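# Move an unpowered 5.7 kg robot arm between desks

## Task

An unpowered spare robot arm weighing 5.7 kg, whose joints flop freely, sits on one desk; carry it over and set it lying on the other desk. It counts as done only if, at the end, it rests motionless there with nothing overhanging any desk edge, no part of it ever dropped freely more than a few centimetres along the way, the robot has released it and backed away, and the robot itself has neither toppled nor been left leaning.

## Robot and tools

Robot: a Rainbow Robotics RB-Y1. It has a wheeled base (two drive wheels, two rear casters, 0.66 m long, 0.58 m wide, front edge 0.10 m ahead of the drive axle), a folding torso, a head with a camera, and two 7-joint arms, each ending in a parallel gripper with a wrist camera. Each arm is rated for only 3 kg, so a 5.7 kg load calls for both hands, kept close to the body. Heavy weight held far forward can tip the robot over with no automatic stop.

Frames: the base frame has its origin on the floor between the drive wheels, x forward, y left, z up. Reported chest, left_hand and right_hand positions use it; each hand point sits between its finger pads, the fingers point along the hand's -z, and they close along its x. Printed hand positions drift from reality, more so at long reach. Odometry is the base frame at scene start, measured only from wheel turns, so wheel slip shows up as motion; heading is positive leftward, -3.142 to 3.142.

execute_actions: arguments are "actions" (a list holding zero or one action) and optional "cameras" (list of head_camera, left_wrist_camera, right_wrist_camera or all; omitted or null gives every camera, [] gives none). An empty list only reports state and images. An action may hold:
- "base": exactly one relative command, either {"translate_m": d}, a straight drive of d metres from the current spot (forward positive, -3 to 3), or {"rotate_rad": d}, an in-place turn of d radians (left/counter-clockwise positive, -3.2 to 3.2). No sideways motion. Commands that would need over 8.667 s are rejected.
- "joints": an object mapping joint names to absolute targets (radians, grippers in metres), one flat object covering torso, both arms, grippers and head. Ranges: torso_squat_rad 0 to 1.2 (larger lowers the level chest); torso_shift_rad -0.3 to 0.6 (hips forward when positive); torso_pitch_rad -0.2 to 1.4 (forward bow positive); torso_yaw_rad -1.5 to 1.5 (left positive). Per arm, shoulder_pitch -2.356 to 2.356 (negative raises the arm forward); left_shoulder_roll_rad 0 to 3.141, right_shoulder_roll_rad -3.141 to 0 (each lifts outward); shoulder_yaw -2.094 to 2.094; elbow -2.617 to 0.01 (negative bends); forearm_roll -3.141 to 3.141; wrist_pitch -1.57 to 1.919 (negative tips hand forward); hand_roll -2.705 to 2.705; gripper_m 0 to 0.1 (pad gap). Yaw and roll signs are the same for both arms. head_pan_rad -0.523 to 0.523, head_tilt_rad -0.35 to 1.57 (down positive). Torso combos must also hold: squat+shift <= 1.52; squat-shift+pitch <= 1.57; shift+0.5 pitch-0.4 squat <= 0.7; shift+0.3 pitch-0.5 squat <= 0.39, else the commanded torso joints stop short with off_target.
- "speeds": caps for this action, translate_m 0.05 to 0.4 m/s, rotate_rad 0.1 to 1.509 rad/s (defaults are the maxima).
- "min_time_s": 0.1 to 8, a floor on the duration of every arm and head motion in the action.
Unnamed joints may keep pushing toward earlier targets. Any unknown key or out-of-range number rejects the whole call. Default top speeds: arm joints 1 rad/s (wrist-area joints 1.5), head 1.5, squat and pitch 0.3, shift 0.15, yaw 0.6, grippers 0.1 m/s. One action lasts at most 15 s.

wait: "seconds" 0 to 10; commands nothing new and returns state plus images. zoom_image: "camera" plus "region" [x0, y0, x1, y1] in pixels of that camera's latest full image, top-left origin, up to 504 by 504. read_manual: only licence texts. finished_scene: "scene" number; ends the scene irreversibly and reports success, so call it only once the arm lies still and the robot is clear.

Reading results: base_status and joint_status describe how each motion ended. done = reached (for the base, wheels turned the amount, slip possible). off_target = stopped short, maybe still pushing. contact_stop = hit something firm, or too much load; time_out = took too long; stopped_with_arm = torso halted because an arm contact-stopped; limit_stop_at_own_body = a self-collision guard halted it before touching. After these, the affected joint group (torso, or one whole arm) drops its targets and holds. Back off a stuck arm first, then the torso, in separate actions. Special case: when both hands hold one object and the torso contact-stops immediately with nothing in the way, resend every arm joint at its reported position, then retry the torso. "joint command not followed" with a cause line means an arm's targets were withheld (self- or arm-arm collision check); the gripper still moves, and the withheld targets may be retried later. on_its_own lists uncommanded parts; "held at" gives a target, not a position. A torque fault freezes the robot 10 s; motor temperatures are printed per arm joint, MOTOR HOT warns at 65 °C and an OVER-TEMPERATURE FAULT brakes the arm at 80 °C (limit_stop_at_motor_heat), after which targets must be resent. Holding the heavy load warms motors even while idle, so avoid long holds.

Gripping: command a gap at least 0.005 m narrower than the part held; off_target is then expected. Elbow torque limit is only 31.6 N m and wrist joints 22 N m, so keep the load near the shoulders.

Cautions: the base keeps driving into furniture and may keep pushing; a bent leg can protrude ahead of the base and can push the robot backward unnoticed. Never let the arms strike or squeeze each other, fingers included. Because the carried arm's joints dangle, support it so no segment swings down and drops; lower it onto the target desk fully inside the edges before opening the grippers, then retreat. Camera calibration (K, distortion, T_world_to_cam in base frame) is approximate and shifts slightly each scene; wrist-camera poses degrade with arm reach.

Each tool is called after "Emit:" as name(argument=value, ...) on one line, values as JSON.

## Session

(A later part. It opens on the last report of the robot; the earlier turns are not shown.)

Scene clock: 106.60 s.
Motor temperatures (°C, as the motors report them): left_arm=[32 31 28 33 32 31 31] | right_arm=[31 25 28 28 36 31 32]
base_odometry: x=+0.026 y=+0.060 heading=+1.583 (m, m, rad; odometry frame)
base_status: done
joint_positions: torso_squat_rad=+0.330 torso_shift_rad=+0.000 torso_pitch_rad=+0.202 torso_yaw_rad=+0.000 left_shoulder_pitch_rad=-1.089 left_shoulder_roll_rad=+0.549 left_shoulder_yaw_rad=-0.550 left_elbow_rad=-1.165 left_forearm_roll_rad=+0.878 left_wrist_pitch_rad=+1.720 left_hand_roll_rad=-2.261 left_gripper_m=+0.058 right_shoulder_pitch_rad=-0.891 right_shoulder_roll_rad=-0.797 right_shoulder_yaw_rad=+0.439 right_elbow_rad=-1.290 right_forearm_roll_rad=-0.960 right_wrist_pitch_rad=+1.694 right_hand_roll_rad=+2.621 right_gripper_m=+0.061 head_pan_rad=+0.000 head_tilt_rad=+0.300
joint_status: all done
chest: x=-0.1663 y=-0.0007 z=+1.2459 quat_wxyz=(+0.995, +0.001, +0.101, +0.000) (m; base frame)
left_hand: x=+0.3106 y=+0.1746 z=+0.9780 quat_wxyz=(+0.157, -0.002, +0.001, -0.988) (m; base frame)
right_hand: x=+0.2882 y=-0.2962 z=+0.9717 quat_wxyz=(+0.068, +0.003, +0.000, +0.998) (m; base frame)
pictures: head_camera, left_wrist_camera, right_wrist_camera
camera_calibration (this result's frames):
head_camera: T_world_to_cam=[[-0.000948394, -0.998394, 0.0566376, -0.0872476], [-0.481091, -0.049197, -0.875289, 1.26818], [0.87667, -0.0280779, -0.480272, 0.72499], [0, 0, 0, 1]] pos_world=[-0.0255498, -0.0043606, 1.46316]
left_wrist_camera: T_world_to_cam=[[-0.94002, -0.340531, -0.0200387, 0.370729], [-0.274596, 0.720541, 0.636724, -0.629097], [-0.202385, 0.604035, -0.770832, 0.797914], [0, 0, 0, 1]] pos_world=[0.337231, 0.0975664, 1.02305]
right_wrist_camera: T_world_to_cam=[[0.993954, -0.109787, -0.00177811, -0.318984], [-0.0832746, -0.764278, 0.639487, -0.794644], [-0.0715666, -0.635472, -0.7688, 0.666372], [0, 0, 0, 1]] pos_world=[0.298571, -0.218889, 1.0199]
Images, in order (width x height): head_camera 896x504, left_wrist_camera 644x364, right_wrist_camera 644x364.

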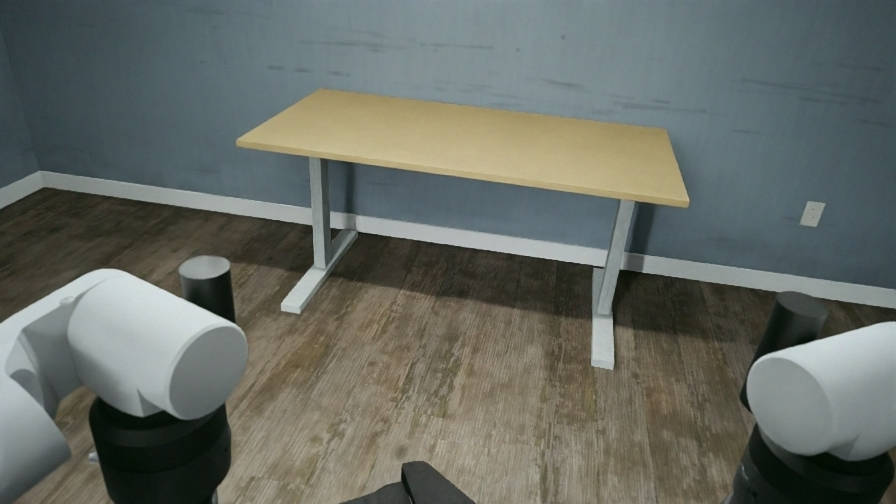

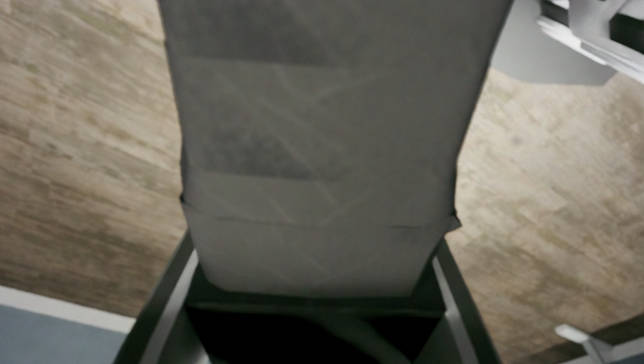

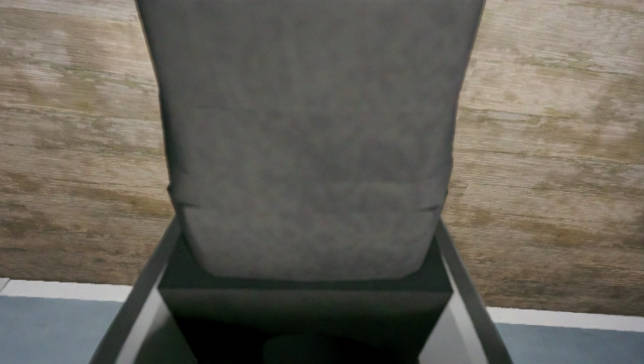

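Emit:
execute_actions(actions=[{"base": {"translate_m": 1.6}, "joints": {"torso_squat_rad": 0.26, "torso_yaw_rad": 0.08, "head_tilt_rad": 0.85}}])

Scene clock: 114.17 s.
Motor temperatures (°C, as the motors report them): left_arm=[33 31 28 33 32 31 31] | right_arm=[32 25 28 28 36 32 32]
base_odometry: x=+0.006 y=+1.660 heading=+1.583 (m, m, rad; odometry frame)
base_status: done
joint_positions: torso_squat_rad=+0.260 torso_shift_rad=+0.000 torso_pitch_rad=+0.202 torso_yaw_rad=+0.080 left_shoulder_pitch_rad=-1.089 left_shoulder_roll_rad=+0.549 left_shoulder_yaw_rad=-0.550 left_elbow_rad=-1.165 left_forearm_roll_rad=+0.878 left_wrist_pitch_rad=+1.720 left_hand_roll_rad=-2.261 left_gripper_m=+0.058 right_shoulder_pitch_rad=-0.891 right_shoulder_roll_rad=-0.797 right_shoulder_yaw_rad=+0.439 right_elbow_rad=-1.290 right_forearm_roll_rad=-0.960 right_wrist_pitch_rad=+1.694 right_hand_roll_rad=+2.621 right_gripper_m=+0.061 head_pan_rad=+0.000 head_tilt_rad=+0.850
joint_status: all done
chest: x=-0.1662 y=-0.0006 z=+1.2602 quat_wxyz=(+0.994, +0.005, +0.101, +0.040) (m; base frame)
left_hand: x=+0.2952 y=+0.2157 z=+0.9953 quat_wxyz=(+0.195, -0.001, +0.009, -0.981) (m; base frame)
right_hand: x=+0.3098 y=-0.2553 z=+0.9815 quat_wxyz=(+0.029, +0.003, -0.008, +1.000) (m; base frame)
pictures: head_camera, left_wrist_camera, right_wrist_camera
camera_calibration (this result's frames):
head_camera: T_world_to_cam=[[0.107536, -0.993663, 0.0327071, -0.0401247], [-0.861323, -0.109544, -0.496107, 0.690527], [0.496546, 0.0251779, -0.867645, 1.25444], [0, 0, 0, 1]] pos_world=[-0.0238075, 0.00418801, 1.4323]
left_wrist_camera: T_world_to_cam=[[-0.910503, -0.412681, -0.0260394, 0.383484], [-0.329742, 0.68663, 0.647928, -0.661492], [-0.249508, 0.598526, -0.761257, 0.788945], [0, 0, 0, 1]] pos_world=[0.32789, 0.140252, 1.03917]
right_wrist_camera: T_world_to_cam=[[0.999498, -0.0315388, -0.0028993, -0.316618], [-0.0227453, -0.778484, 0.627252, -0.778209], [-0.0220398, -0.626871, -0.778811, 0.698203], [0, 0, 0, 1]] pos_world=[0.314147, -0.178126, 1.03098]
Images, in order (width x height): head_camera 896x504, left_wrist_camera 644x364, right_wrist_camera 644x364.

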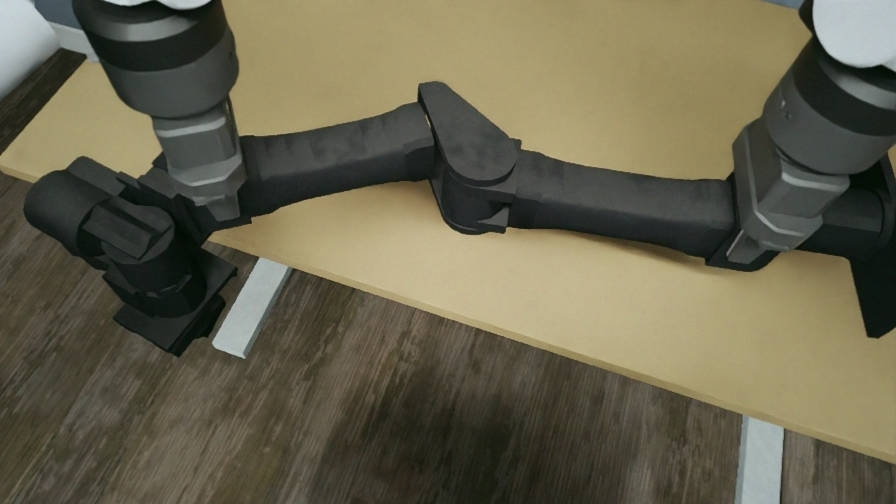

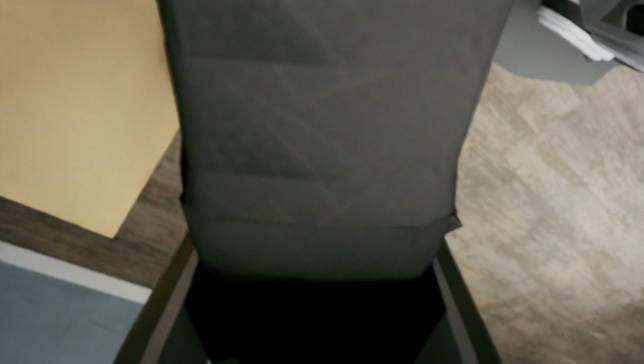

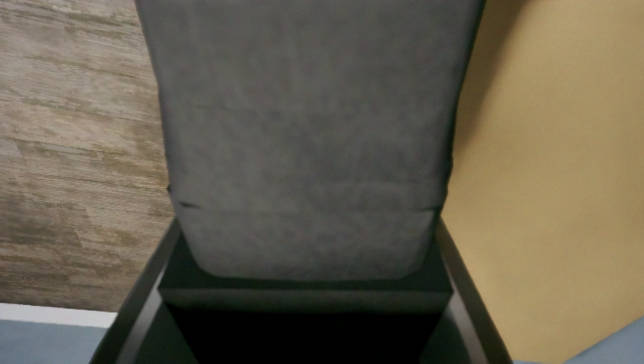

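Emit:
zoom_image(camera="head_camera", region=[0, 130, 330, 380])

Emit:
zoom_image(camera="head_camera", region=[300, 250, 500, 350])

Emit:
zoom_image(camera="head_camera", region=[696, 380, 896, 480])

Region (0, 130, 330, 380) of head_camera's 896x504 image, scaled by 1.527, with more detail than that image has; it fills the top 382 rows of this view, and the rest is white.

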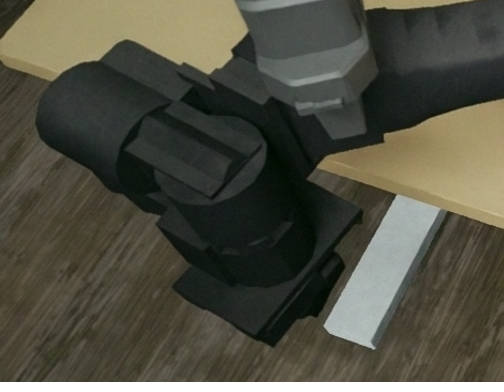

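Region (300, 250, 500, 350) of head_camera's 896x504 image, scaled by 2.520, with more detail than that image has.

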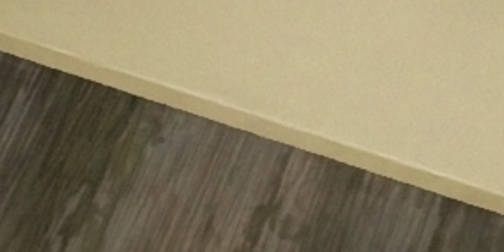

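Region (696, 380, 896, 480) of head_camera's 896x504 image, scaled by 2.520, with more detail than that image has.

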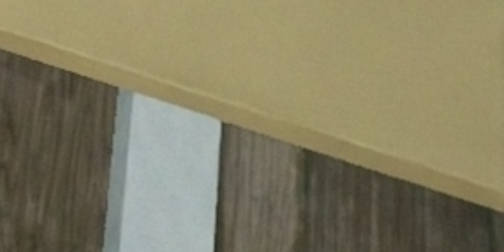

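Emit:
execute_actions(actions=[{"base": {"translate_m": 0.255}, "speeds": {"translate_m": 0.25}, "joints": {"torso_squat_rad": 0.39, "head_pan_rad": 0.2, "head_tilt_rad": 0.95}}])

Scene clock: 119.60 s.
Motor temperatures (°C, as the motors report them): left_arm=[33 31 28 33 32 31 31] | right_arm=[32 25 28 28 36 32 32]
base_odometry: x=+0.003 y=+1.915 heading=+1.583 (m, m, rad; odometry frame)
base_status: done
joint_positions: torso_squat_rad=+0.390 torso_shift_rad=+0.000 torso_pitch_rad=+0.202 torso_yaw_rad=+0.080 left_shoulder_pitch_rad=-1.089 left_shoulder_roll_rad=+0.549 left_shoulder_yaw_rad=-0.550 left_elbow_rad=-1.165 left_forearm_roll_rad=+0.878 left_wrist_pitch_rad=+1.720 left_hand_roll_rad=-2.261 left_gripper_m=+0.058 right_shoulder_pitch_rad=-0.891 right_shoulder_roll_rad=-0.797 right_shoulder_yaw_rad=+0.439 right_elbow_rad=-1.290 right_forearm_roll_rad=-0.960 right_wrist_pitch_rad=+1.694 right_hand_roll_rad=+2.621 right_gripper_m=+0.061 head_pan_rad=+0.200 head_tilt_rad=+0.950
joint_status: all done
chest: x=-0.1662 y=-0.0006 z=+1.2311 quat_wxyz=(+0.994, +0.005, +0.101, +0.040) (m; base frame)
left_hand: x=+0.2952 y=+0.2157 z=+0.9663 quat_wxyz=(+0.195, -0.001, +0.009, -0.981) (m; base frame)
right_hand: x=+0.3098 y=-0.2553 z=+0.9525 quat_wxyz=(+0.029, +0.003, -0.008, +1.000) (m; base frame)
pictures: head_camera, left_wrist_camera, right_wrist_camera
camera_calibration (this result's frames):
head_camera: T_world_to_cam=[[0.303514, -0.952779, -0.00953743, 0.0414135], [-0.86806, -0.272371, -0.415074, 0.560265], [0.392876, 0.134259, -0.909738, 1.27821], [0, 0, 0, 1]] pos_world=[-0.0284055, 0.0204452, 1.39579]
left_wrist_camera: T_world_to_cam=[[-0.910503, -0.412679, -0.0260695, 0.382749], [-0.329761, 0.68663, 0.647917, -0.642695], [-0.249482, 0.598528, -0.761264, 0.766852], [0, 0, 0, 1]] pos_world=[0.327874, 0.140263, 1.01017]
right_wrist_camera: T_world_to_cam=[[0.999498, -0.0315419, -0.00285349, -0.316735], [-0.0227763, -0.77848, 0.627256, -0.760007], [-0.0220062, -0.626876, -0.778808, 0.675608], [0, 0, 0, 1]] pos_world=[0.314134, -0.178117, 1.00198]
Images, in order (width x height): head_camera 896x504, left_wrist_camera 644x364, right_wrist_camera 644x364.

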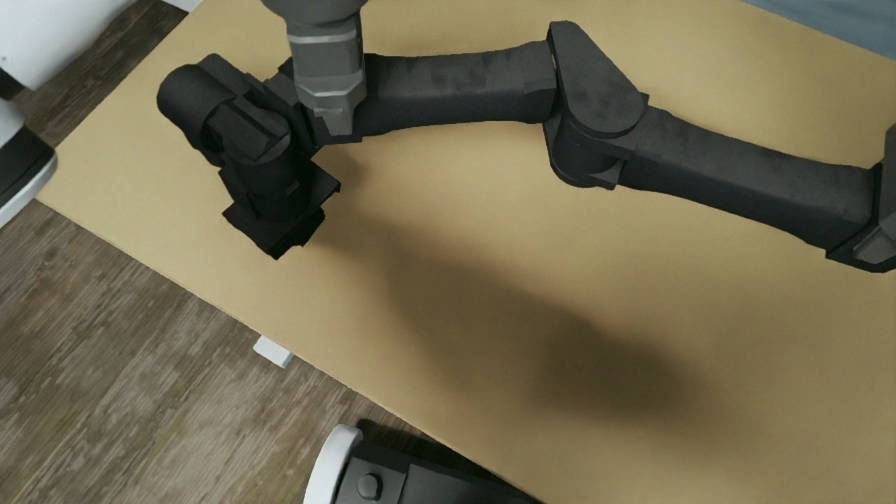

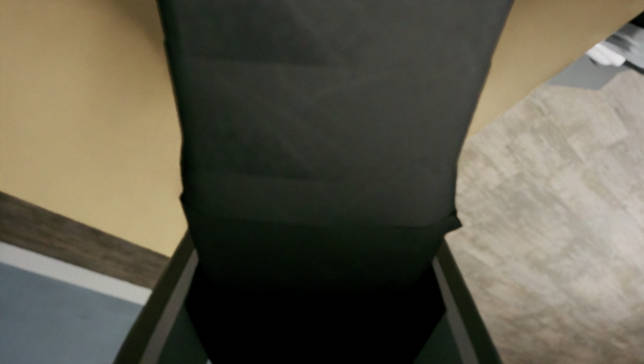

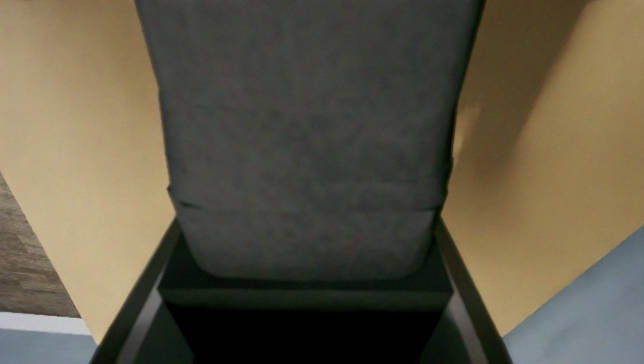

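Emit:
execute_actions(actions=[{"joints": {"torso_squat_rad": 0.45}}], cameras=["head_camera", "left_wrist_camera"])

Scene clock: 120.90 s.
Motor temperatures (°C, as the motors report them): left_arm=[33 31 28 33 32 31 31] | right_arm=[32 25 28 28 36 32 32]
base_odometry: x=+0.003 y=+1.915 heading=+1.583 (m, m, rad; odometry frame)
base_status: not commanded
joint_positions: torso_squat_rad=+0.450 torso_shift_rad=+0.000 torso_pitch_rad=+0.202 torso_yaw_rad=+0.080 left_shoulder_pitch_rad=-1.089 left_shoulder_roll_rad=+0.549 left_shoulder_yaw_rad=-0.550 left_elbow_rad=-1.165 left_forearm_roll_rad=+0.878 left_wrist_pitch_rad=+1.720 left_hand_roll_rad=-2.261 left_gripper_m=+0.058 right_shoulder_pitch_rad=-0.891 right_shoulder_roll_rad=-0.797 right_shoulder_yaw_rad=+0.439 right_elbow_rad=-1.290 right_forearm_roll_rad=-0.960 right_wrist_pitch_rad=+1.694 right_hand_roll_rad=+2.621 right_gripper_m=+0.061 head_pan_rad=+0.200 head_tilt_rad=+0.950
joint_status: all done
chest: x=-0.1662 y=-0.0006 z=+1.2140 quat_wxyz=(+0.994, +0.005, +0.101, +0.040) (m; base frame)
left_hand: x=+0.2952 y=+0.2157 z=+0.9492 quat_wxyz=(+0.195, -0.001, +0.009, -0.981) (m; base frame)
right_hand: x=+0.3098 y=-0.2552 z=+0.9354 quat_wxyz=(+0.029, +0.003, -0.008, +1.000) (m; base frame)
pictures: head_camera, left_wrist_camera
camera_calibration (this result's frames):
head_camera: T_world_to_cam=[[0.303514, -0.952779, -0.00952143, 0.0412421], [-0.86804, -0.272372, -0.415116, 0.553204], [0.39292, 0.134259, -0.909719, 1.26263], [0, 0, 0, 1]] pos_world=[-0.0284294, 0.0204522, 1.37868]
left_wrist_camera: T_world_to_cam=[[-0.910502, -0.412679, -0.0261175, 0.38235], [-0.329796, 0.68663, 0.6479, -0.6316], [-0.249442, 0.598528, -0.761278, 0.753838], [0, 0, 0, 1]] pos_world=[0.32787, 0.14027, 0.99308]
Images, in order (width x height): head_camera 896x504, left_wrist_camera 644x364.

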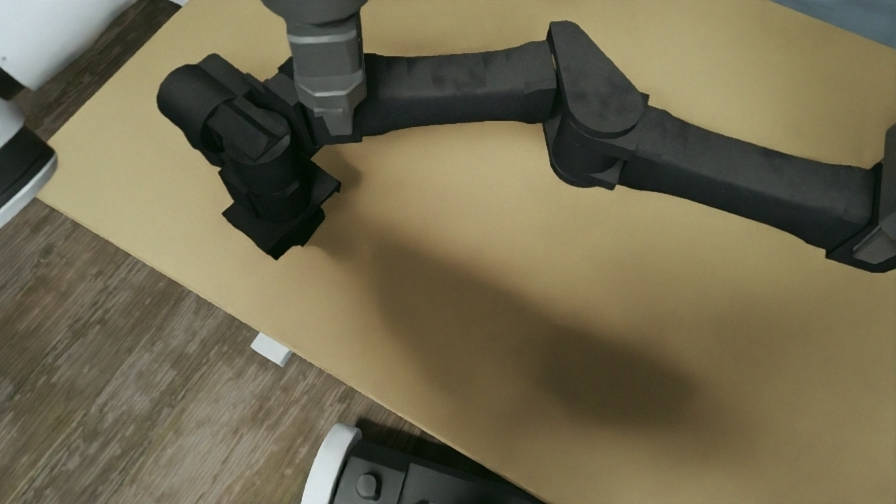

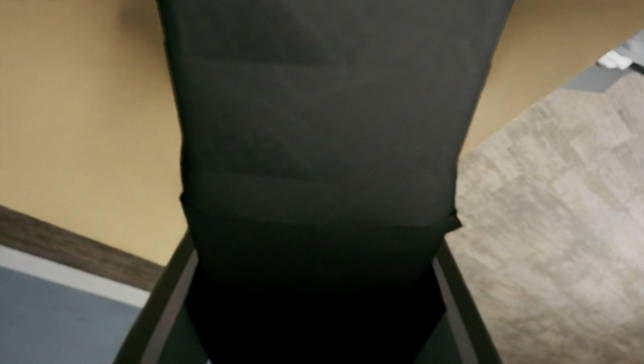

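Emit:
execute_actions(actions=[{"joints": {"torso_squat_rad": 0.468}}], cameras=["head_camera", "left_wrist_camera"])

Scene clock: 121.73 s.
Motor temperatures (°C, as the motors report them): left_arm=[33 31 28 33 32 31 31] | right_arm=[32 25 28 28 36 32 32]
base_odometry: x=+0.003 y=+1.915 heading=+1.583 (m, m, rad; odometry frame)
base_status: not commanded
joint_positions: torso_squat_rad=+0.468 torso_shift_rad=+0.000 torso_pitch_rad=+0.202 torso_yaw_rad=+0.080 left_shoulder_pitch_rad=-1.089 left_shoulder_roll_rad=+0.549 left_shoulder_yaw_rad=-0.550 left_elbow_rad=-1.165 left_forearm_roll_rad=+0.878 left_wrist_pitch_rad=+1.720 left_hand_roll_rad=-2.261 left_gripper_m=+0.058 right_shoulder_pitch_rad=-0.891 right_shoulder_roll_rad=-0.797 right_shoulder_yaw_rad=+0.439 right_elbow_rad=-1.290 right_forearm_roll_rad=-0.960 right_wrist_pitch_rad=+1.694 right_hand_roll_rad=+2.621 right_gripper_m=+0.061 head_pan_rad=+0.200 head_tilt_rad=+0.950
joint_status: all done
chest: x=-0.1662 y=-0.0006 z=+1.2084 quat_wxyz=(+0.994, +0.005, +0.101, +0.040) (m; base frame)
left_hand: x=+0.2952 y=+0.2157 z=+0.9436 quat_wxyz=(+0.195, -0.001, +0.009, -0.981) (m; base frame)
right_hand: x=+0.3098 y=-0.2552 z=+0.9298 quat_wxyz=(+0.029, +0.003, -0.008, +1.000) (m; base frame)
pictures: head_camera, left_wrist_camera
camera_calibration (this result's frames):
head_camera: T_world_to_cam=[[0.303514, -0.952779, -0.00952611, 0.0411928], [-0.868046, -0.272371, -0.415101, 0.550881], [0.392905, 0.134258, -0.909725, 1.25756], [0, 0, 0, 1]] pos_world=[-0.0284142, 0.0204543, 1.3731]
left_wrist_camera: T_world_to_cam=[[-0.910502, -0.41268, -0.0261015, 0.382198], [-0.329785, 0.686629, 0.647906, -0.627988], [-0.249456, 0.598527, -0.761273, 0.749585], [0, 0, 0, 1]] pos_world=[0.327879, 0.140273, 0.987492]
Images, in order (width x height): head_camera 896x504, left_wrist_camera 644x364.

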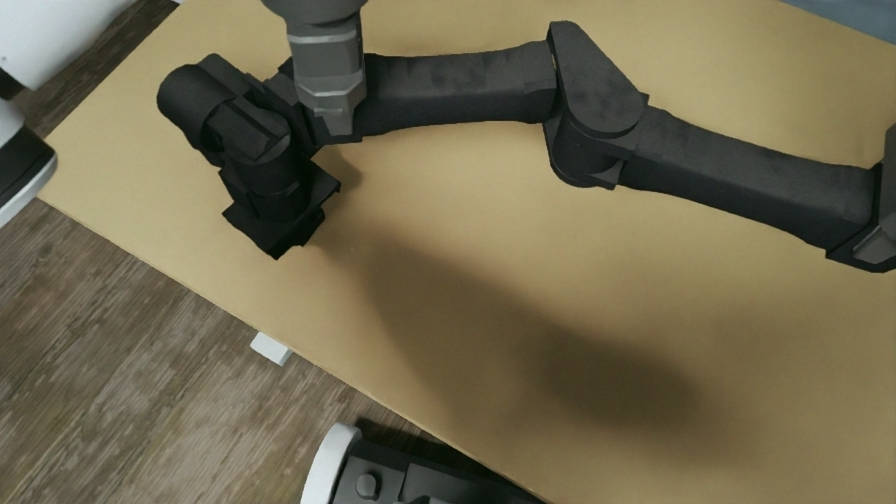

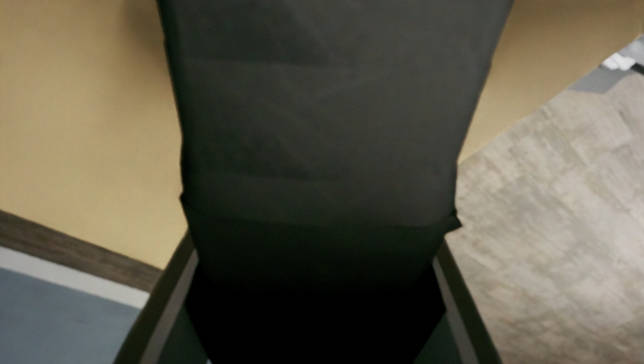

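Emit:
execute_actions(actions=[{"joints": {"torso_squat_rad": 0.482}}], cameras=["head_camera", "left_wrist_camera"])

Scene clock: 123.53 s.
Motor temperatures (°C, as the motors report them): left_arm=[33 31 29 33 32 31 31] | right_arm=[32 25 28 28 36 32 32]
base_odometry: x=+0.003 y=+1.915 heading=+1.583 (m, m, rad; odometry frame)
base_status: not commanded
joint_positions: torso_squat_rad=+0.482 torso_shift_rad=+0.000 torso_pitch_rad=+0.202 torso_yaw_rad=+0.080 left_shoulder_pitch_rad=-1.089 left_shoulder_roll_rad=+0.549 left_shoulder_yaw_rad=-0.550 left_elbow_rad=-1.165 left_forearm_roll_rad=+0.878 left_wrist_pitch_rad=+1.720 left_hand_roll_rad=-2.261 left_gripper_m=+0.058 right_shoulder_pitch_rad=-0.891 right_shoulder_roll_rad=-0.797 right_shoulder_yaw_rad=+0.439 right_elbow_rad=-1.290 right_forearm_roll_rad=-0.960 right_wrist_pitch_rad=+1.694 right_hand_roll_rad=+2.621 right_gripper_m=+0.061 head_pan_rad=+0.200 head_tilt_rad=+0.950
joint_status: all done
chest: x=-0.1662 y=-0.0006 z=+1.2040 quat_wxyz=(+0.994, +0.005, +0.101, +0.040) (m; base frame)
left_hand: x=+0.2952 y=+0.2157 z=+0.9392 quat_wxyz=(+0.195, -0.001, +0.009, -0.981) (m; base frame)
right_hand: x=+0.3098 y=-0.2552 z=+0.9254 quat_wxyz=(+0.029, +0.003, -0.008, +1.000) (m; base frame)
pictures: head_camera, left_wrist_camera
camera_calibration (this result's frames):
head_camera: T_world_to_cam=[[0.303514, -0.952779, -0.00952581, 0.0411513], [-0.868047, -0.272372, -0.4151, 0.549021], [0.392905, 0.134258, -0.909726, 1.25348], [0, 0, 0, 1]] pos_world=[-0.0284133, 0.0204563, 1.36862]
left_wrist_camera: T_world_to_cam=[[-0.910502, -0.412681, -0.0260977, 0.382078], [-0.329783, 0.686629, 0.647907, -0.625087], [-0.24946, 0.598527, -0.761272, 0.746171], [0, 0, 0, 1]] pos_world=[0.327879, 0.140276, 0.983009]
Images, in order (width x height): head_camera 896x504, left_wrist_camera 644x364.

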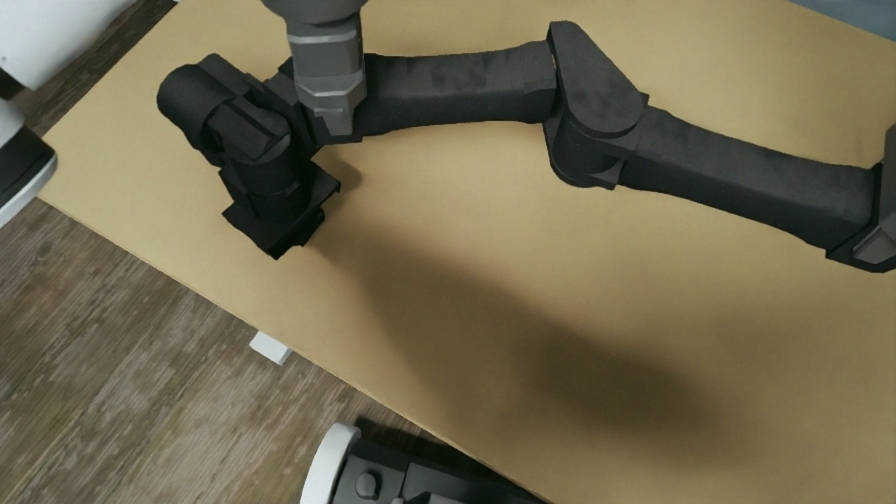

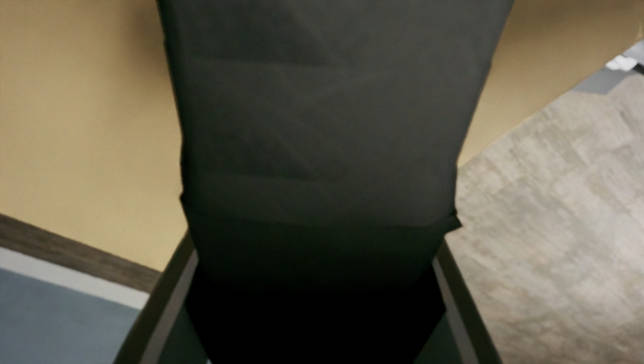

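Emit:
execute_actions(actions=[{"joints": {"torso_squat_rad": 0.494}}], cameras=["head_camera", "left_wrist_camera"])

Scene clock: 125.73 s.
Motor temperatures (°C, as the motors report them): left_arm=[33 31 29 33 32 31 31] | right_arm=[32 25 28 28 36 31 32]
base_odometry: x=+0.003 y=+1.915 heading=+1.583 (m, m, rad; odometry frame)
base_status: not commanded
joint_positions: torso_squat_rad=+0.494 torso_shift_rad=+0.000 torso_pitch_rad=+0.202 torso_yaw_rad=+0.080 left_shoulder_pitch_rad=-1.089 left_shoulder_roll_rad=+0.549 left_shoulder_yaw_rad=-0.550 left_elbow_rad=-1.165 left_forearm_roll_rad=+0.878 left_wrist_pitch_rad=+1.720 left_hand_roll_rad=-2.261 left_gripper_m=+0.058 right_shoulder_pitch_rad=-0.891 right_shoulder_roll_rad=-0.797 right_shoulder_yaw_rad=+0.439 right_elbow_rad=-1.290 right_forearm_roll_rad=-0.960 right_wrist_pitch_rad=+1.694 right_hand_roll_rad=+2.621 right_gripper_m=+0.061 head_pan_rad=+0.200 head_tilt_rad=+0.950
joint_status: all done
chest: x=-0.1662 y=-0.0006 z=+1.2000 quat_wxyz=(+0.994, +0.005, +0.101, +0.040) (m; base frame)
left_hand: x=+0.2952 y=+0.2157 z=+0.9352 quat_wxyz=(+0.195, -0.001, +0.009, -0.981) (m; base frame)
right_hand: x=+0.3098 y=-0.2552 z=+0.9214 quat_wxyz=(+0.029, +0.003, -0.008, +1.000) (m; base frame)
pictures: head_camera, left_wrist_camera
camera_calibration (this result's frames):
head_camera: T_world_to_cam=[[0.303514, -0.952779, -0.00952453, 0.0411142], [-0.868045, -0.272372, -0.415104, 0.54739], [0.392908, 0.134258, -0.909724, 1.2499], [0, 0, 0, 1]] pos_world=[-0.0284157, 0.0204578, 1.36468]
left_wrist_camera: T_world_to_cam=[[-0.9105, -0.412685, -0.0260882, 0.381963], [-0.329779, 0.686627, 0.647911, -0.622543], [-0.24947, 0.598527, -0.761269, 0.743168], [0, 0, 0, 1]] pos_world=[0.327875, 0.140279, 0.979068]
Images, in order (width x height): head_camera 896x504, left_wrist_camera 644x364.

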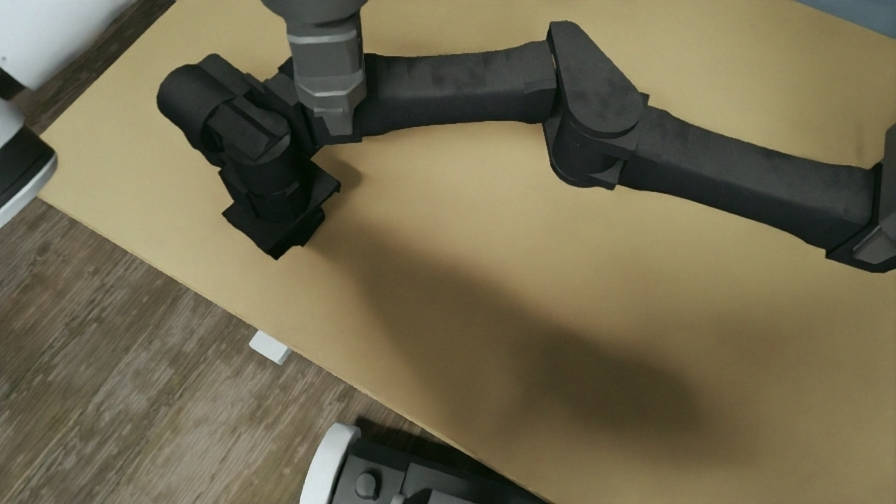

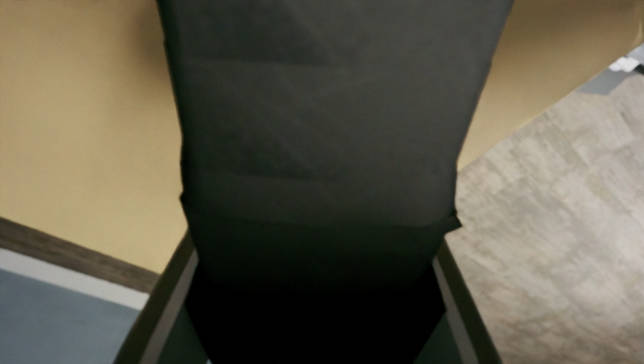

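Emit:
execute_actions(actions=[{"joints": {"torso_squat_rad": 0.507}}], cameras=["head_camera", "left_wrist_camera"])

Scene clock: 126.50 s.
Motor temperatures (°C, as the motors report them): left_arm=[33 31 29 33 32 31 31] | right_arm=[32 25 28 28 36 32 32]
base_odometry: x=+0.003 y=+1.915 heading=+1.583 (m, m, rad; odometry frame)
base_status: not commanded
joint_positions: torso_squat_rad=+0.507 torso_shift_rad=-0.001 torso_pitch_rad=+0.201 torso_yaw_rad=+0.080 left_shoulder_pitch_rad=-1.091 left_shoulder_roll_rad=+0.549 left_shoulder_yaw_rad=-0.549 left_elbow_rad=-1.166 left_forearm_roll_rad=+0.878 left_wrist_pitch_rad=+1.720 left_hand_roll_rad=-2.261 left_gripper_m=+0.058 right_shoulder_pitch_rad=-0.891 right_shoulder_roll_rad=-0.798 right_shoulder_yaw_rad=+0.439 right_elbow_rad=-1.290 right_forearm_roll_rad=-0.960 right_wrist_pitch_rad=+1.694 right_hand_roll_rad=+2.621 right_gripper_m=+0.061 head_pan_rad=+0.200 head_tilt_rad=+0.950
joint_status: all done
chest: x=-0.1666 y=-0.0007 z=+1.1957 quat_wxyz=(+0.994, +0.005, +0.100, +0.040) (m; base frame)
left_hand: x=+0.2958 y=+0.2154 z=+0.9324 quat_wxyz=(+0.195, +0.000, +0.009, -0.981) (m; base frame)
right_hand: x=+0.3095 y=-0.2555 z=+0.9172 quat_wxyz=(+0.029, +0.003, -0.008, +1.000) (m; base frame)
pictures: head_camera, left_wrist_camera
camera_calibration (this result's frames):
head_camera: T_world_to_cam=[[0.303483, -0.952788, -0.0096072, 0.041122], [-0.867772, -0.272212, -0.415779, 0.546083], [0.393534, 0.134519, -0.909415, 1.24585], [0, 0, 0, 1]] pos_world=[-0.0288874, 0.0202408, 1.36044]
left_wrist_camera: T_world_to_cam=[[-0.910588, -0.412305, -0.0288821, 0.384878], [-0.331519, 0.686863, 0.646773, -0.618811], [-0.246829, 0.598519, -0.762136, 0.741423], [0, 0, 0, 1]] pos_world=[0.328323, 0.139969, 0.976411]
Images, in order (width x height): head_camera 896x504, left_wrist_camera 644x364.

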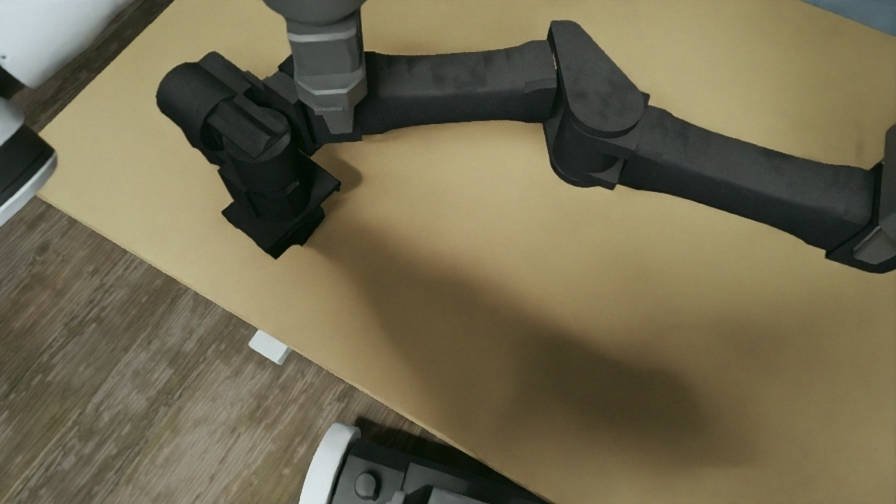

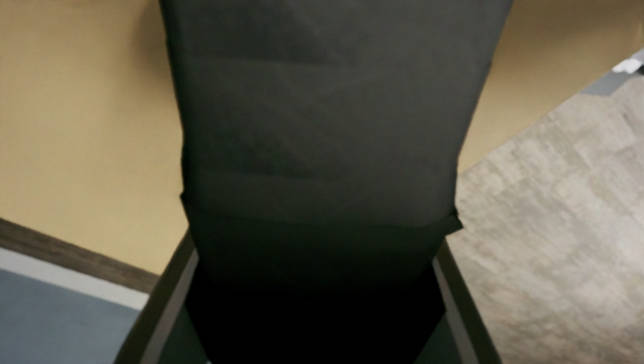

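Emit:
execute_actions(actions=[{"base": {"rotate_rad": -0.10}, "speeds": {"rotate_rad": 0.2}}], cameras=["head_camera", "left_wrist_camera"])

Scene clock: 128.40 s.
Motor temperatures (°C, as the motors report them): left_arm=[33 31 29 33 32 31 31] | right_arm=[32 25 28 28 36 32 32]
base_odometry: x=+0.003 y=+1.915 heading=+1.484 (m, m, rad; odometry frame)
base_status: done
joint_positions: torso_squat_rad=+0.507 torso_shift_rad=-0.001 torso_pitch_rad=+0.201 torso_yaw_rad=+0.080 left_shoulder_pitch_rad=-1.090 left_shoulder_roll_rad=+0.549 left_shoulder_yaw_rad=-0.550 left_elbow_rad=-1.166 left_forearm_roll_rad=+0.878 left_wrist_pitch_rad=+1.720 left_hand_roll_rad=-2.261 left_gripper_m=+0.058 right_shoulder_pitch_rad=-0.891 right_shoulder_roll_rad=-0.797 right_shoulder_yaw_rad=+0.439 right_elbow_rad=-1.290 right_forearm_roll_rad=-0.960 right_wrist_pitch_rad=+1.694 right_hand_roll_rad=+2.621 right_gripper_m=+0.061 head_pan_rad=+0.200 head_tilt_rad=+0.950
joint_status: not commanded
chest: x=-0.1664 y=-0.0006 z=+1.1957 quat_wxyz=(+0.994, +0.005, +0.100, +0.040) (m; base frame)
left_hand: x=+0.2954 y=+0.2156 z=+0.9315 quat_wxyz=(+0.195, -0.001, +0.009, -0.981) (m; base frame)
right_hand: x=+0.3097 y=-0.2554 z=+0.9171 quat_wxyz=(+0.029, +0.003, -0.008, +1.000) (m; base frame)
pictures: head_camera, left_wrist_camera
camera_calibration (this result's frames):
head_camera: T_world_to_cam=[[0.303484, -0.952789, -0.00954249, 0.0410806], [-0.867938, -0.272297, -0.415378, 0.54577], [0.393169, 0.134343, -0.909599, 1.24589], [0, 0, 0, 1]] pos_world=[-0.0286192, 0.0203759, 1.36036]
left_wrist_camera: T_world_to_cam=[[-0.910513, -0.412595, -0.0270532, 0.382889], [-0.330436, 0.686753, 0.647443, -0.61937], [-0.248553, 0.598444, -0.761634, 0.740506], [0, 0, 0, 1]] pos_world=[0.328018, 0.140181, 0.975359]
Images, in order (width x height): head_camera 896x504, left_wrist_camera 644x364.

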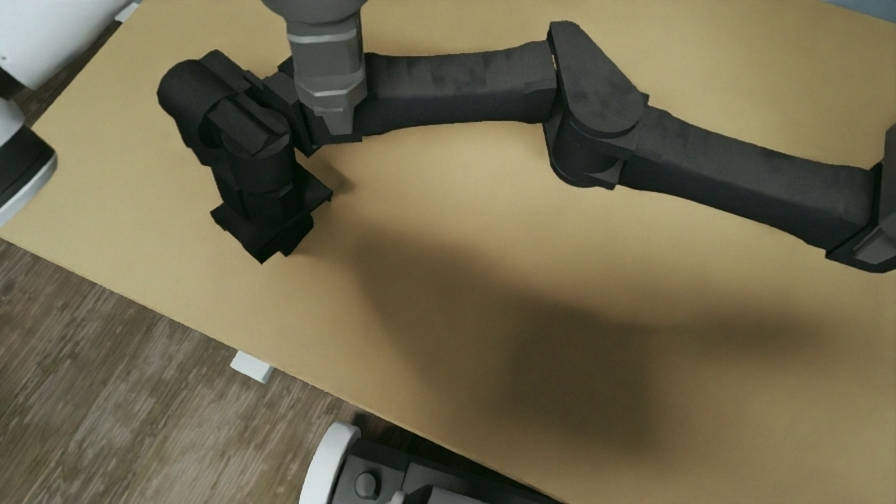

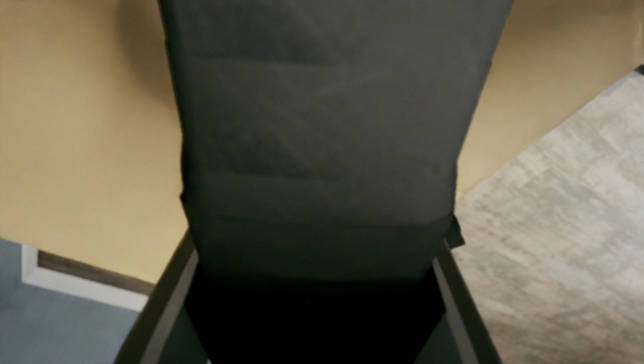

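Emit:
execute_actions(actions=[{"base": {"rotate_rad": -0.08}, "joints": {"torso_squat_rad": 0.53, "torso_yaw_rad": 0.04}}], cameras=["head_camera", "left_wrist_camera"])

Scene clock: 130.67 s.
Motor temperatures (°C, as the motors report them): left_arm=[33 31 29 33 32 31 31] | right_arm=[32 25 28 28 36 32 32]
base_odometry: x=+0.003 y=+1.915 heading=+1.404 (m, m, rad; odometry frame)
base_status: done
joint_positions: torso_squat_rad=+0.530 torso_shift_rad=+0.000 torso_pitch_rad=+0.201 torso_yaw_rad=+0.040 left_shoulder_pitch_rad=-1.090 left_shoulder_roll_rad=+0.549 left_shoulder_yaw_rad=-0.550 left_elbow_rad=-1.166 left_forearm_roll_rad=+0.878 left_wrist_pitch_rad=+1.720 left_hand_roll_rad=-2.261 left_gripper_m=+0.058 right_shoulder_pitch_rad=-0.891 right_shoulder_roll_rad=-0.797 right_shoulder_yaw_rad=+0.439 right_elbow_rad=-1.290 right_forearm_roll_rad=-0.960 right_wrist_pitch_rad=+1.694 right_hand_roll_rad=+2.621 right_gripper_m=+0.061 head_pan_rad=+0.200 head_tilt_rad=+0.950
joint_status: all done
chest: x=-0.1664 y=-0.0006 z=+1.1877 quat_wxyz=(+0.995, +0.003, +0.101, +0.020) (m; base frame)
left_hand: x=+0.3036 y=+0.1951 z=+0.9219 quat_wxyz=(+0.176, -0.001, +0.005, -0.984) (m; base frame)
right_hand: x=+0.2992 y=-0.2761 z=+0.9111 quat_wxyz=(+0.049, +0.003, -0.004, +0.999) (m; base frame)
pictures: head_camera, left_wrist_camera
camera_calibration (this result's frames):
head_camera: T_world_to_cam=[[0.265894, -0.964, -0.00191931, 0.0256769], [-0.878054, -0.241366, -0.413235, 0.538286], [0.397895, 0.111562, -0.910622, 1.24061], [0, 0, 0, 1]] pos_world=[-0.0278158, 0.0162712, 1.35221]
left_wrist_camera: T_world_to_cam=[[-0.926053, -0.376624, -0.0240866, 0.376605], [-0.303204, 0.704487, 0.641689, -0.602824], [-0.224707, 0.601541, -0.766587, 0.744241], [0, 0, 0, 1]] pos_world=[0.333213, 0.118829, 0.966422]
Images, in order (width x height): head_camera 896x504, left_wrist_camera 644x364.

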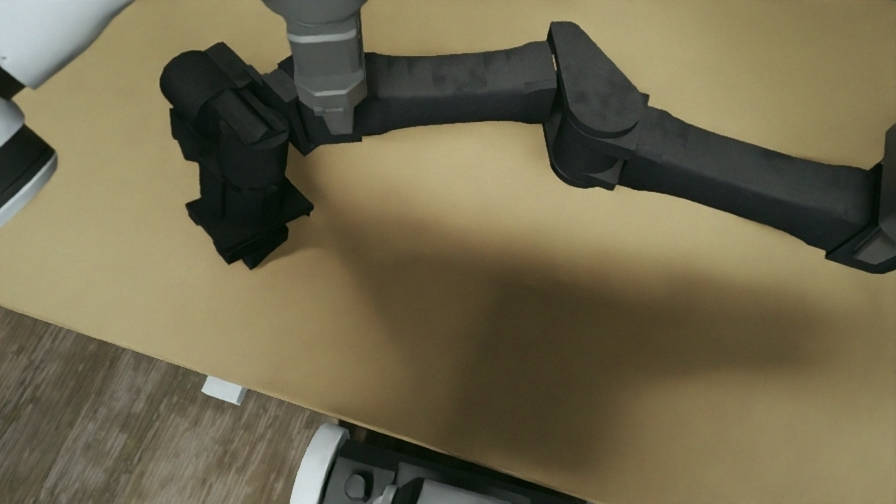

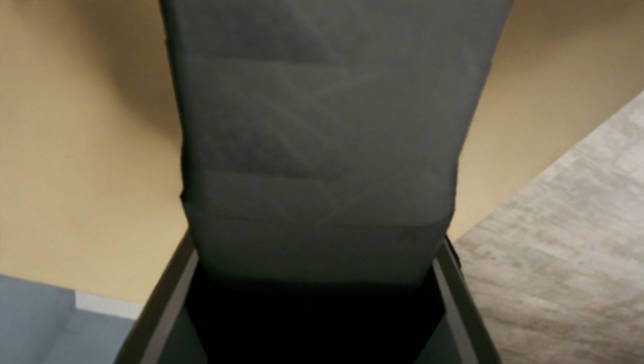

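Emit:
execute_actions(actions=[{"base": {"rotate_rad": -0.08}, "joints": {"torso_squat_rad": 0.58, "torso_yaw_rad": 0.0}}], cameras=["head_camera", "left_wrist_camera"])

Scene clock: 132.13 s.
Motor temperatures (°C, as the motors report them): left_arm=[33 31 29 33 32 31 31] | right_arm=[32 25 28 28 36 32 32]
base_odometry: x=+0.003 y=+1.915 heading=+1.325 (m, m, rad; odometry frame)
base_status: done
joint_positions: torso_squat_rad=+0.580 torso_shift_rad=+0.000 torso_pitch_rad=+0.202 torso_yaw_rad=+0.000 left_shoulder_pitch_rad=-1.090 left_shoulder_roll_rad=+0.549 left_shoulder_yaw_rad=-0.550 left_elbow_rad=-1.166 left_forearm_roll_rad=+0.878 left_wrist_pitch_rad=+1.720 left_hand_roll_rad=-2.261 left_gripper_m=+0.058 right_shoulder_pitch_rad=-0.891 right_shoulder_roll_rad=-0.797 right_shoulder_yaw_rad=+0.439 right_elbow_rad=-1.290 right_forearm_roll_rad=-0.960 right_wrist_pitch_rad=+1.694 right_hand_roll_rad=+2.621 right_gripper_m=+0.061 head_pan_rad=+0.200 head_tilt_rad=+0.950
joint_status: all done
chest: x=-0.1663 y=-0.0006 z=+1.1692 quat_wxyz=(+0.995, +0.001, +0.101, +0.000) (m; base frame)
left_hand: x=+0.3108 y=+0.1744 z=+0.9018 quat_wxyz=(+0.157, -0.002, +0.001, -0.988) (m; base frame)
right_hand: x=+0.2880 y=-0.2962 z=+0.8949 quat_wxyz=(+0.068, +0.003, +0.000, +0.998) (m; base frame)
pictures: head_camera, left_wrist_camera
camera_calibration (this result's frames):
head_camera: T_world_to_cam=[[0.227916, -0.973663, 0.00580224, 0.0102823], [-0.886934, -0.210066, -0.411363, 0.527034], [0.401748, 0.0886102, -0.911453, 1.22541], [0, 0, 0, 1]] pos_world=[-0.0272054, 0.0121396, 1.33365]
left_wrist_camera: T_world_to_cam=[[-0.940104, -0.340237, -0.0210346, 0.37028], [-0.275124, 0.720862, 0.636133, -0.579779], [-0.201273, 0.603818, -0.771293, 0.739493], [0, 0, 0, 1]] pos_world=[0.337431, 0.0974041, 0.946971]
Images, in order (width x height): head_camera 896x504, left_wrist_camera 644x364.

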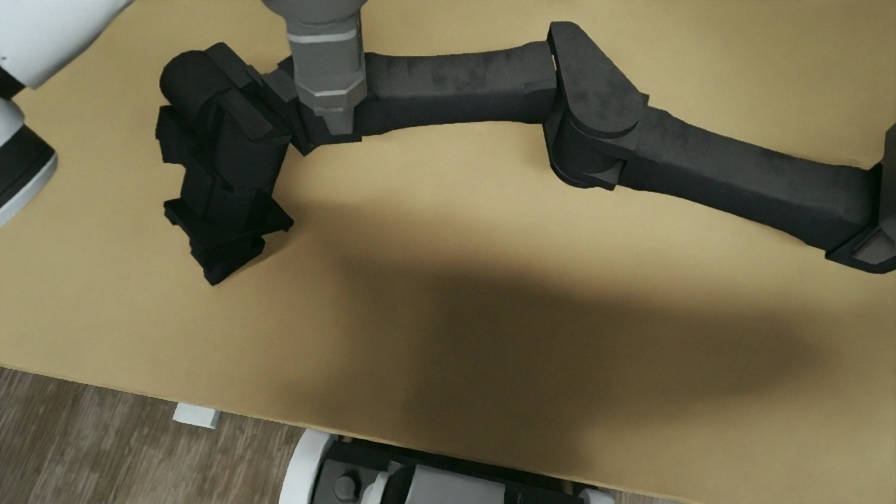

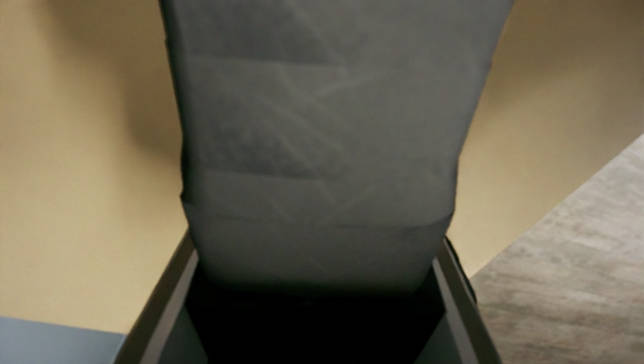

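Emit:
execute_actions(actions=[{"base": {"rotate_rad": -0.11}, "joints": {"torso_squat_rad": 0.65}}], cameras=["head_camera", "left_wrist_camera"])

Scene clock: 133.87 s.
Motor temperatures (°C, as the motors report them): left_arm=[33 31 29 33 32 31 31] | right_arm=[32 25 28 28 36 32 32]
base_odometry: x=+0.003 y=+1.915 heading=+1.216 (m, m, rad; odometry frame)
base_status: done
joint_positions: torso_squat_rad=+0.650 torso_shift_rad=+0.000 torso_pitch_rad=+0.202 torso_yaw_rad=+0.000 left_shoulder_pitch_rad=-1.090 left_shoulder_roll_rad=+0.549 left_shoulder_yaw_rad=-0.550 left_elbow_rad=-1.166 left_forearm_roll_rad=+0.878 left_wrist_pitch_rad=+1.720 left_hand_roll_rad=-2.261 left_gripper_m=+0.058 right_shoulder_pitch_rad=-0.891 right_shoulder_roll_rad=-0.797 right_shoulder_yaw_rad=+0.439 right_elbow_rad=-1.290 right_forearm_roll_rad=-0.960 right_wrist_pitch_rad=+1.694 right_hand_roll_rad=+2.621 right_gripper_m=+0.061 head_pan_rad=+0.200 head_tilt_rad=+0.950
joint_status: all done
chest: x=-0.1663 y=-0.0006 z=+1.1410 quat_wxyz=(+0.995, +0.001, +0.101, +0.000) (m; base frame)
left_hand: x=+0.3108 y=+0.1745 z=+0.8735 quat_wxyz=(+0.157, -0.002, +0.001, -0.988) (m; base frame)
right_hand: x=+0.2880 y=-0.2962 z=+0.8666 quat_wxyz=(+0.068, +0.003, +0.000, +0.998) (m; base frame)
pictures: head_camera, left_wrist_camera
camera_calibration (this result's frames):
head_camera: T_world_to_cam=[[0.227938, -0.973659, 0.00576629, 0.0104784], [-0.886943, -0.210074, -0.41134, 0.515402], [0.401716, 0.0886458, -0.911464, 1.19965], [0, 0, 0, 1]] pos_world=[-0.0271739, 0.0121311, 1.30538]
left_wrist_camera: T_world_to_cam=[[-0.940074, -0.340332, -0.0208683, 0.369531], [-0.275067, 0.720783, 0.636247, -0.561899], [-0.201494, 0.603859, -0.771203, 0.717569], [0, 0, 0, 1]] pos_world=[0.337413, 0.0974595, 0.91861]
Images, in order (width x height): head_camera 896x504, left_wrist_camera 644x364.

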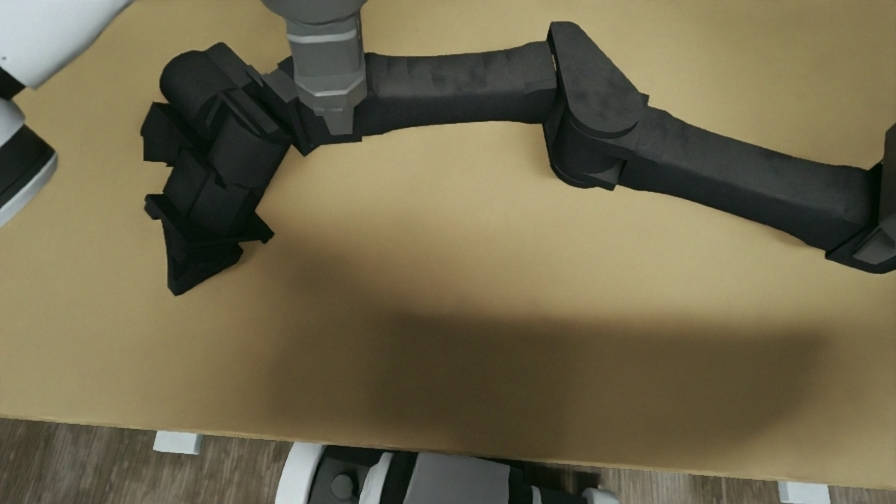

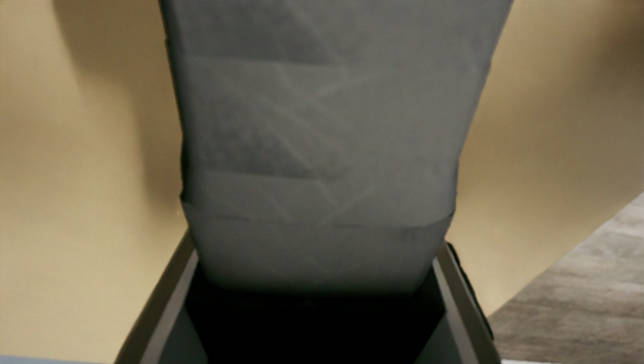

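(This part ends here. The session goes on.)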